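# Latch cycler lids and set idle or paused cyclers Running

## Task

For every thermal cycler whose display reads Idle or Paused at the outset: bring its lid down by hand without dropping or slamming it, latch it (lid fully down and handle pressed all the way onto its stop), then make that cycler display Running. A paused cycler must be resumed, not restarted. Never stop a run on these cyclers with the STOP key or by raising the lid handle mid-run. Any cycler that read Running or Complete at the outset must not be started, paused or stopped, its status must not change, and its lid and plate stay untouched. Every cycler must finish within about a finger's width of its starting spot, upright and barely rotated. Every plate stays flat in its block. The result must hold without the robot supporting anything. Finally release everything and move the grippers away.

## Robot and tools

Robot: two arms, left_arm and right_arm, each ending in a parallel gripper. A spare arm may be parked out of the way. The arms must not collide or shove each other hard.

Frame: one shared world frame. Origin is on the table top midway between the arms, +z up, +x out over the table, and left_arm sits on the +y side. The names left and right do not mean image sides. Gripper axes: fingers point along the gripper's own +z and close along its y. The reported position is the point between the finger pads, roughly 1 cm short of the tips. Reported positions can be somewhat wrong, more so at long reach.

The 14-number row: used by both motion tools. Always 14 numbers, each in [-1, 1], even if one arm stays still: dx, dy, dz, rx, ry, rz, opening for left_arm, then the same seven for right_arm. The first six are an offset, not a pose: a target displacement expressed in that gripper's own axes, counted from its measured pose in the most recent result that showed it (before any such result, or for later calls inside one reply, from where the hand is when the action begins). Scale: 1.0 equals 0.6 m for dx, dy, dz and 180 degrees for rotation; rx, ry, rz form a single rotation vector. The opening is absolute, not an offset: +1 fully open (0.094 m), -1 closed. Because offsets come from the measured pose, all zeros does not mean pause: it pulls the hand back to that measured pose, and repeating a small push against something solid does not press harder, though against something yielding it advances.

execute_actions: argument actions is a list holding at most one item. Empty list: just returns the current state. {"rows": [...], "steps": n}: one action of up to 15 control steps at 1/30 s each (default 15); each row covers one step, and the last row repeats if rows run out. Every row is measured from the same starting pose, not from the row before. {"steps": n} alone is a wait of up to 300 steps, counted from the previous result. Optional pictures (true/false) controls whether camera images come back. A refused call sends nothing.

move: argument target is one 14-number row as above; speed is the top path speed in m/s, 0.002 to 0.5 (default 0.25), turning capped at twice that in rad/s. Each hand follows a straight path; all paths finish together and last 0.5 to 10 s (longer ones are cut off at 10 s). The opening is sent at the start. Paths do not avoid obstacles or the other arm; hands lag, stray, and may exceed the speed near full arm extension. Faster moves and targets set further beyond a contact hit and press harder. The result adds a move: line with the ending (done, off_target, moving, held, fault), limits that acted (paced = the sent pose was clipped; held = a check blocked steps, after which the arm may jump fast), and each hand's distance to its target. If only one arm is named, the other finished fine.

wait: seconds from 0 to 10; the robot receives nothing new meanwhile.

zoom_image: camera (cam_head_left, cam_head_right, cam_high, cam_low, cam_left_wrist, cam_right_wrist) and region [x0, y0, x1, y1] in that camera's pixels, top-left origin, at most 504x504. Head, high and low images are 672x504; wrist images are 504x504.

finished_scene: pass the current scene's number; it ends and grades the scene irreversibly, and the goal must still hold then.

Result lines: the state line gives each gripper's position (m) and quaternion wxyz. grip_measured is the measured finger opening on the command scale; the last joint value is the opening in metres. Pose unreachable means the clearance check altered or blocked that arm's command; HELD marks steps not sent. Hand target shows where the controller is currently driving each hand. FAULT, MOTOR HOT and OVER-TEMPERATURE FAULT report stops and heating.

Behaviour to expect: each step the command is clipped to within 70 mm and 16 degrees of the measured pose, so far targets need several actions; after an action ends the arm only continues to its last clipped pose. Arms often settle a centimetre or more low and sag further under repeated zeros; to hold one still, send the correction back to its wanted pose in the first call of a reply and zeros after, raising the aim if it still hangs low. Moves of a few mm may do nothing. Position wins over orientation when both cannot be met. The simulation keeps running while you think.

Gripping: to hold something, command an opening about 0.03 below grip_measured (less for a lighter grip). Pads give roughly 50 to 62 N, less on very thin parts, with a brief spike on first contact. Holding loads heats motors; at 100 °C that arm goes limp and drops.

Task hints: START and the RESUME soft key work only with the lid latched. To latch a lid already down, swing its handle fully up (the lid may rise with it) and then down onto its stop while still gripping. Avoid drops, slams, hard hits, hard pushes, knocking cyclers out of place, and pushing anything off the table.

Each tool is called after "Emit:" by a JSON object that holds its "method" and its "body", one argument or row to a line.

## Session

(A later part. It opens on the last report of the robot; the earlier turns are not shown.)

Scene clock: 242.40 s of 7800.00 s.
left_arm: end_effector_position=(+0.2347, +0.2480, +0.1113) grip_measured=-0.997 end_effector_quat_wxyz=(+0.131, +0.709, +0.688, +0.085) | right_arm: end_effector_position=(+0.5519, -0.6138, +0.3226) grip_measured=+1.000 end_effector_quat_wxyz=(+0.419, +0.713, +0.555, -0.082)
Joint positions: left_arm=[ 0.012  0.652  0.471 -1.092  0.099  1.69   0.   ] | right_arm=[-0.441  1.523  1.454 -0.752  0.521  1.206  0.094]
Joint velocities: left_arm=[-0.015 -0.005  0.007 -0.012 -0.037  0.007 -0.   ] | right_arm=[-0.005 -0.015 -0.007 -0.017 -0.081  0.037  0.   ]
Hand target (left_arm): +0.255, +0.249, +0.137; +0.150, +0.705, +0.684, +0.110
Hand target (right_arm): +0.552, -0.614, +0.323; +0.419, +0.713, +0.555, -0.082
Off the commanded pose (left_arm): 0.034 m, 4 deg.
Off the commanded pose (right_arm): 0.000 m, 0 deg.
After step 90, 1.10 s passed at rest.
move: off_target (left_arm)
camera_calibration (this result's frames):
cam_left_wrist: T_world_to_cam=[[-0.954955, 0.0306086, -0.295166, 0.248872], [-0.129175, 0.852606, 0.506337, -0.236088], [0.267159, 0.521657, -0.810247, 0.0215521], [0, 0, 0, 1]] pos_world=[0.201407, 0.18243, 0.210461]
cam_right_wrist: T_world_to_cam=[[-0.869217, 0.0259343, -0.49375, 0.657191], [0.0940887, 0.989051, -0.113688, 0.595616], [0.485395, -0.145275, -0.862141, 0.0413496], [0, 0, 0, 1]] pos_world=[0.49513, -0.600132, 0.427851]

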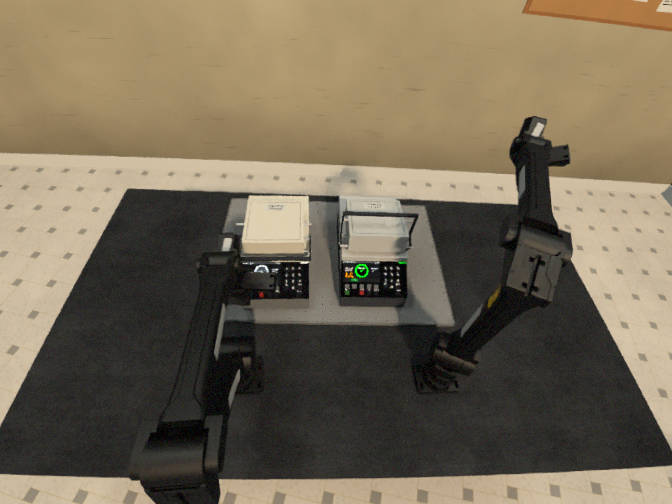

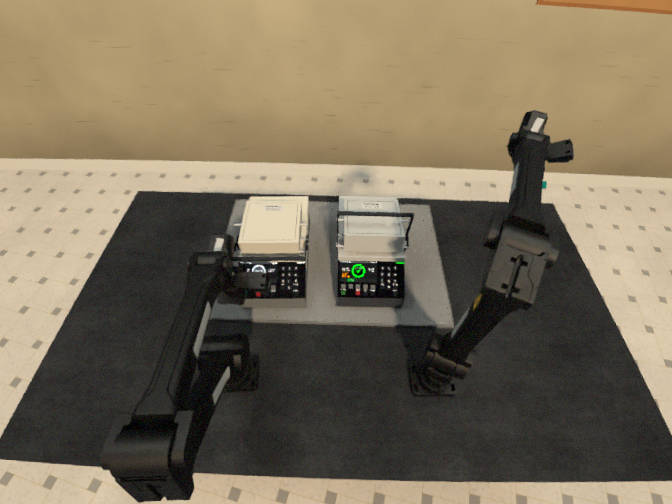

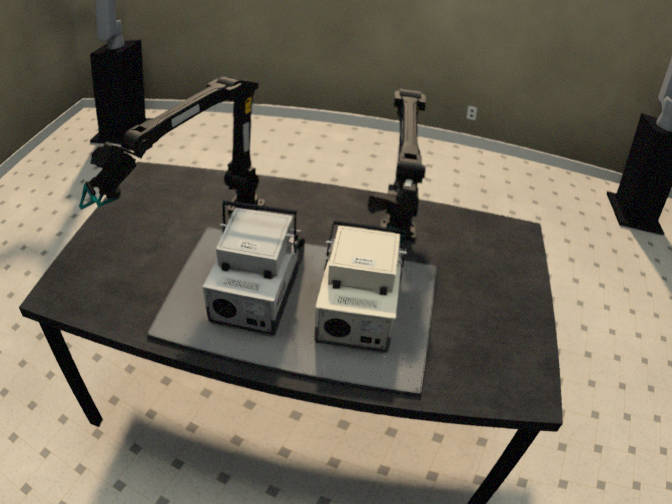

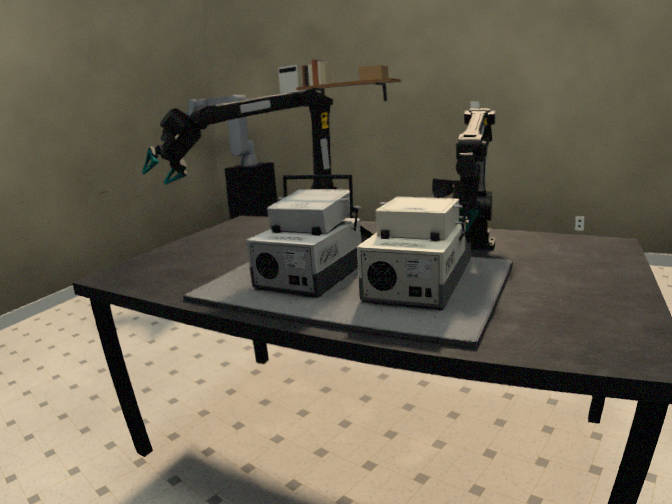

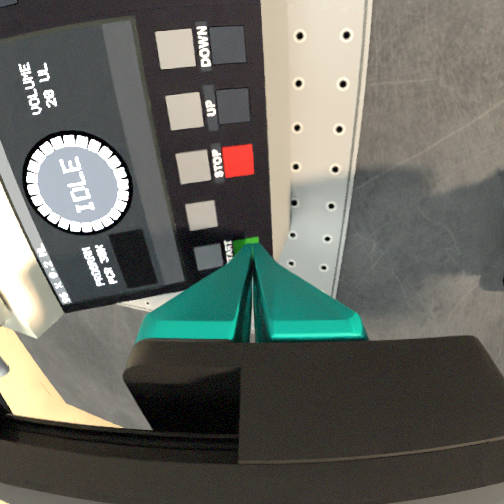

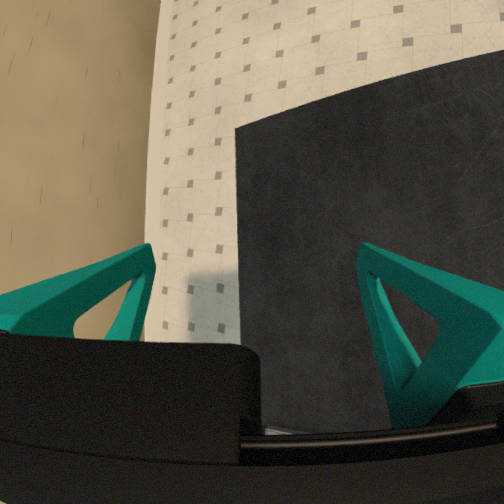

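Tip is over the key; press.

Emit:
{"method": "move", "body": {
  "target": [0,0.015,0.035,0,0,0,-1,0,0,0,0,0,0,1],
  "speed": 0.02
}}

Emit:
{"method": "move", "body": {
  "target": [0,-0.05,-0.15,0,0,0,-1,0,0,0,0,0,0,1],
  "speed": 0.08
}}

Scene clock: 250.73 s of 7800.00 s.
left_arm: end_effector_position=(+0.2389, +0.2483, +0.1003) grip_measured=-0.998 end_effector_quat_wxyz=(+0.125, +0.708, +0.691, +0.080) | right_arm: end_effector_position=(+0.5519, -0.6138, +0.3226) grip_measured=+1.000 end_effector_quat_wxyz=(+0.419, +0.713, +0.555, -0.082)
Joint positions: left_arm=[ 0.008  0.695  0.459 -1.053  0.095  1.683  0.   ] | right_arm=[-0.441  1.523  1.454 -0.752  0.521  1.206  0.094]
Joint velocities: left_arm=[-0.005 -0.005 -0.002 -0.002  0.022  0.037  0.   ] | right_arm=[ 0.005 -0.005 -0.007  0.012 -0.007 -0.066  0.   ]
Hand target (left_arm): +0.249, +0.247, +0.095; +0.131, +0.708, +0.688, +0.085
Hand target (right_arm): +0.552, -0.614, +0.323; +0.419, +0.713, +0.555, -0.082
Off the commanded pose (left_arm): 0.013 m, 1 deg.
Off the commanded pose (right_arm): 0.000 m, 0 deg.
After step 90, 3.97 s passed at rest.
move: off_target (left_arm)
camera_calibration (this result's frames):
cam_left_wrist: T_world_to_cam=[[-0.959882, 0.0269403, -0.279108, 0.250068], [-0.123925, 0.852133, 0.508441, -0.231554], [0.251534, 0.522632, -0.814608, 0.0152986], [0, 0, 0, 1]] pos_world=[0.207492, 0.182583, 0.19999]
cam_right_wrist: T_world_to_cam=[[-0.869217, 0.0259343, -0.49375, 0.657191], [0.0940887, 0.989051, -0.113688, 0.595616], [0.485395, -0.145275, -0.862141, 0.0413496], [0, 0, 0, 1]] pos_world=[0.49513, -0.600132, 0.427851]

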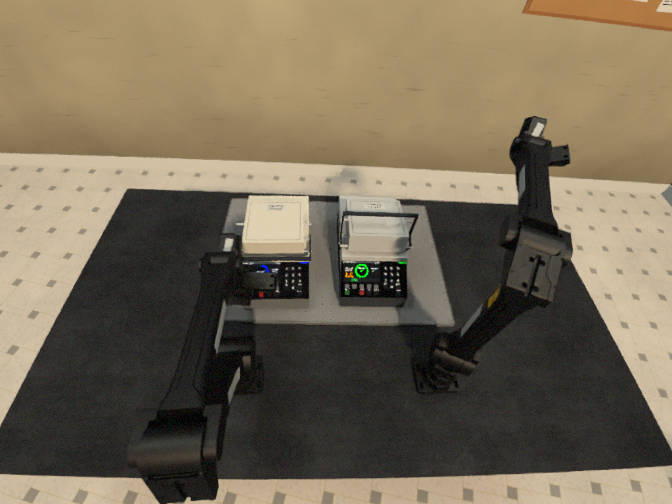

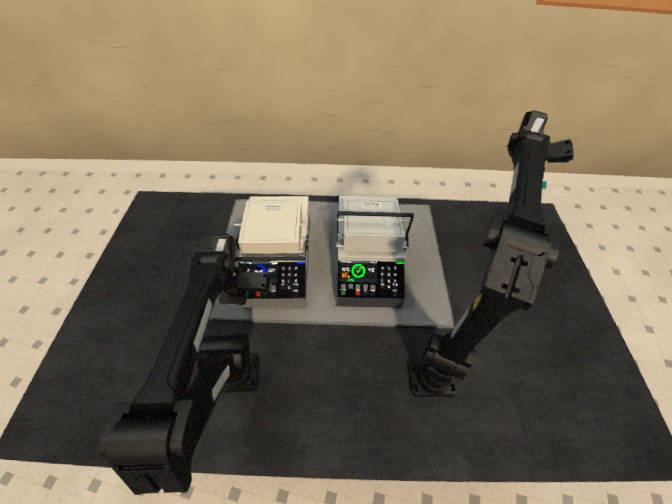

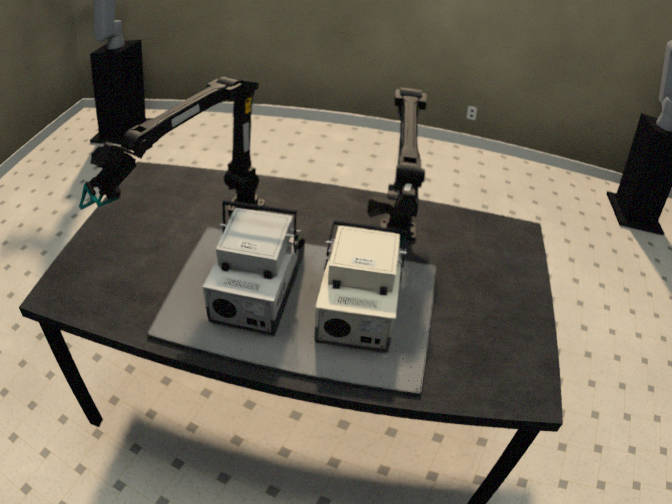

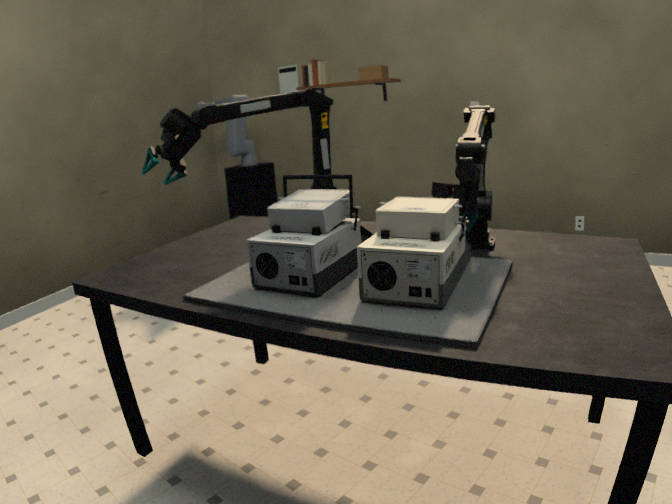

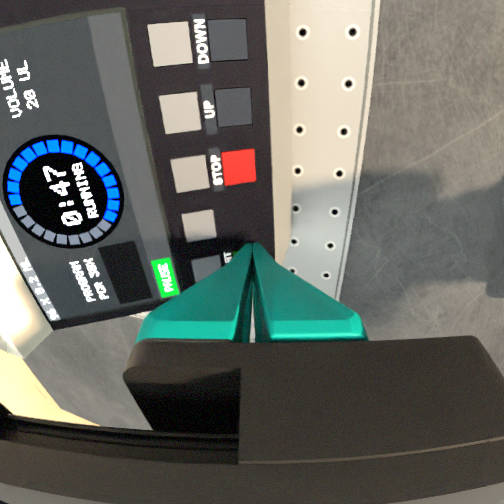

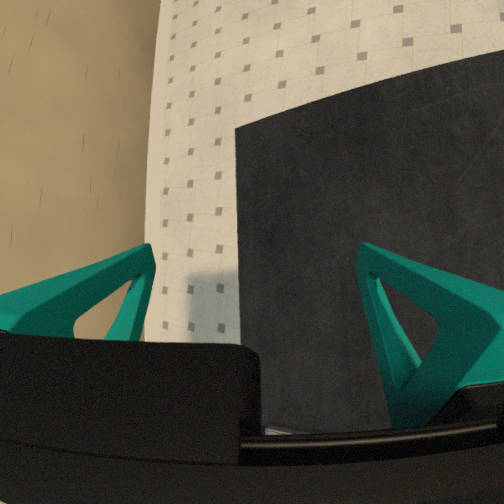

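Scene clock: 252.27 s of 7800.00 s.
left_arm: end_effector_position=(+0.1750, +0.2511, +0.1518) grip_measured=-0.998 end_effector_quat_wxyz=(+0.109, +0.708, +0.695, +0.060) | right_arm: end_effector_position=(+0.5519, -0.6138, +0.3226) grip_measured=+1.000 end_effector_quat_wxyz=(+0.419, +0.713, +0.555, -0.082)
Joint positions: left_arm=[ 0.09   0.468  0.543 -1.423  0.114  1.759  0.   ] | right_arm=[-0.441  1.523  1.454 -0.752  0.521  1.206  0.094]
Joint velocities: left_arm=[-0.005 -0.015  0.002 -0.022  0.007 -0.022  0.   ] | right_arm=[-0.015 -0.005 -0.017  0.012 -0.051 -0.081  0.   ]
Hand target (left_arm): +0.182, +0.253, +0.177; +0.124, +0.708, +0.691, +0.081
Hand target (right_arm): +0.552, -0.614, +0.323; +0.419, +0.713, +0.555, -0.082
Off the commanded pose (left_arm): 0.028 m, 3 deg.
Off the commanded pose (right_arm): 0.000 m, 0 deg.
move: off_target (left_arm)
camera_calibration (this result's frames):
cam_left_wrist: T_world_to_cam=[[-0.972916, 0.0208466, -0.230216, 0.199419], [-0.102051, 0.85488, 0.50869, -0.272609], [0.207411, 0.518407, -0.829599, 0.0829346], [0, 0, 0, 1]] pos_world=[0.148997, 0.185897, 0.253386]
cam_right_wrist: T_world_to_cam=[[-0.869217, 0.0259343, -0.49375, 0.657191], [0.0940887, 0.989051, -0.113688, 0.595616], [0.485395, -0.145275, -0.862141, 0.0413496], [0, 0, 0, 1]] pos_world=[0.49513, -0.600132, 0.427851]

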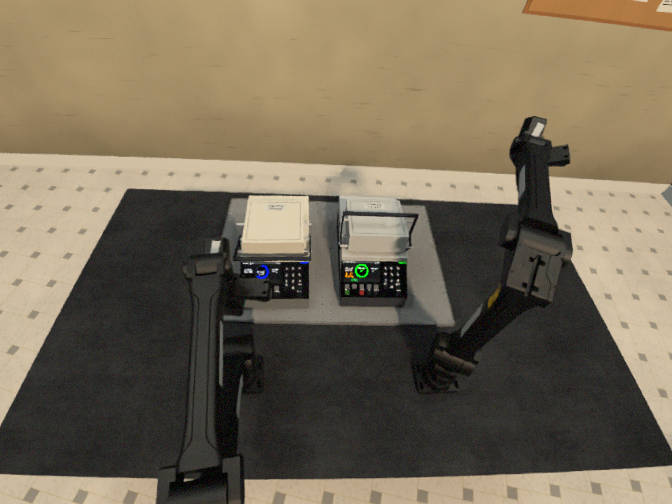

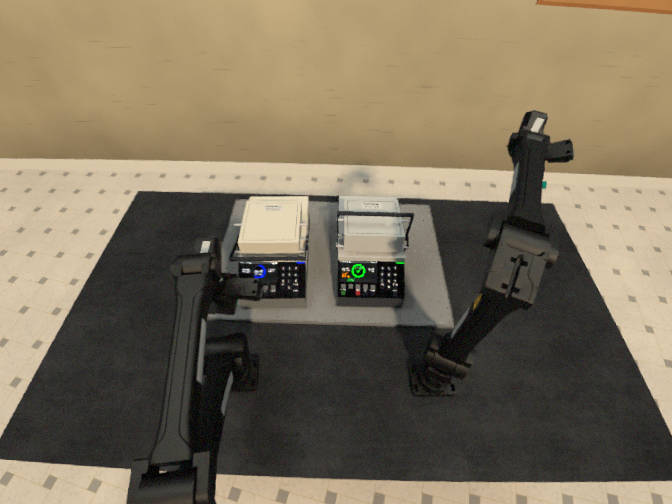

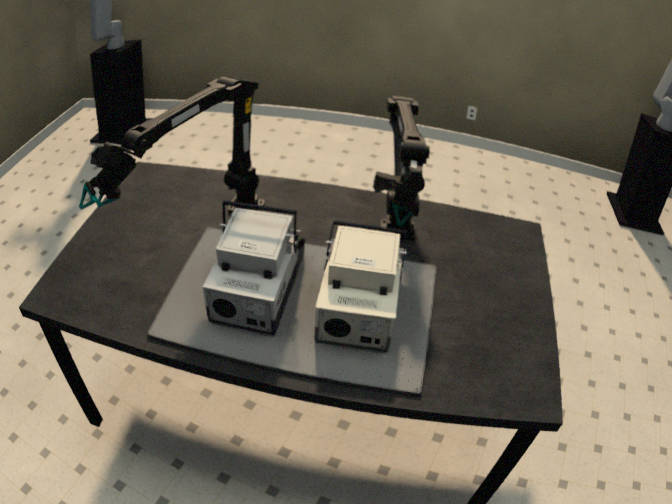

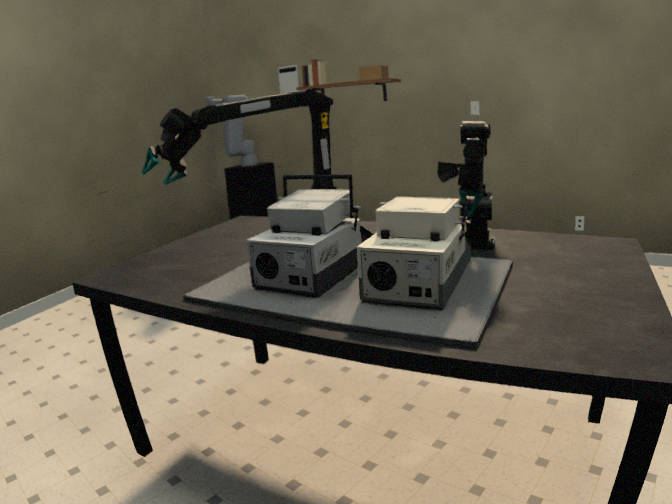

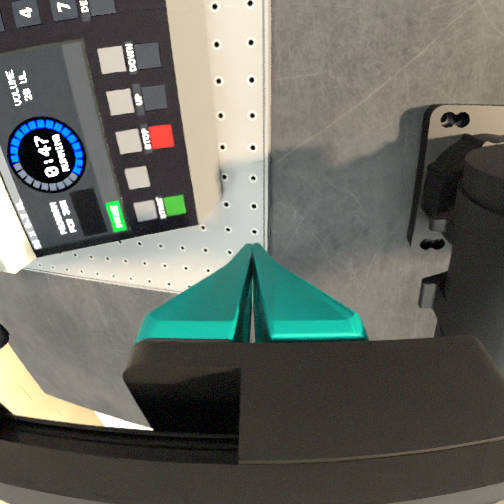

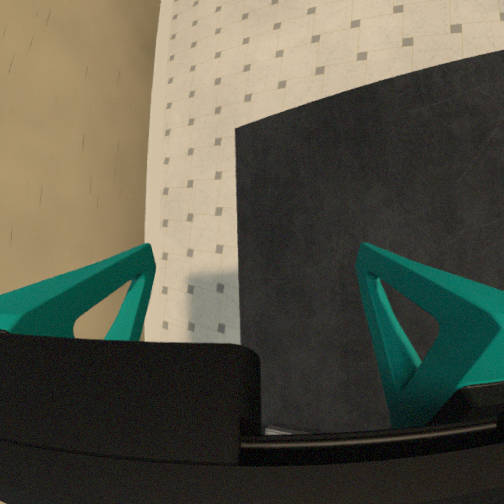

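Emit:
{"method": "finished_scene", "body": {
  "scene": 2
}}

The scene is finished: the task was done.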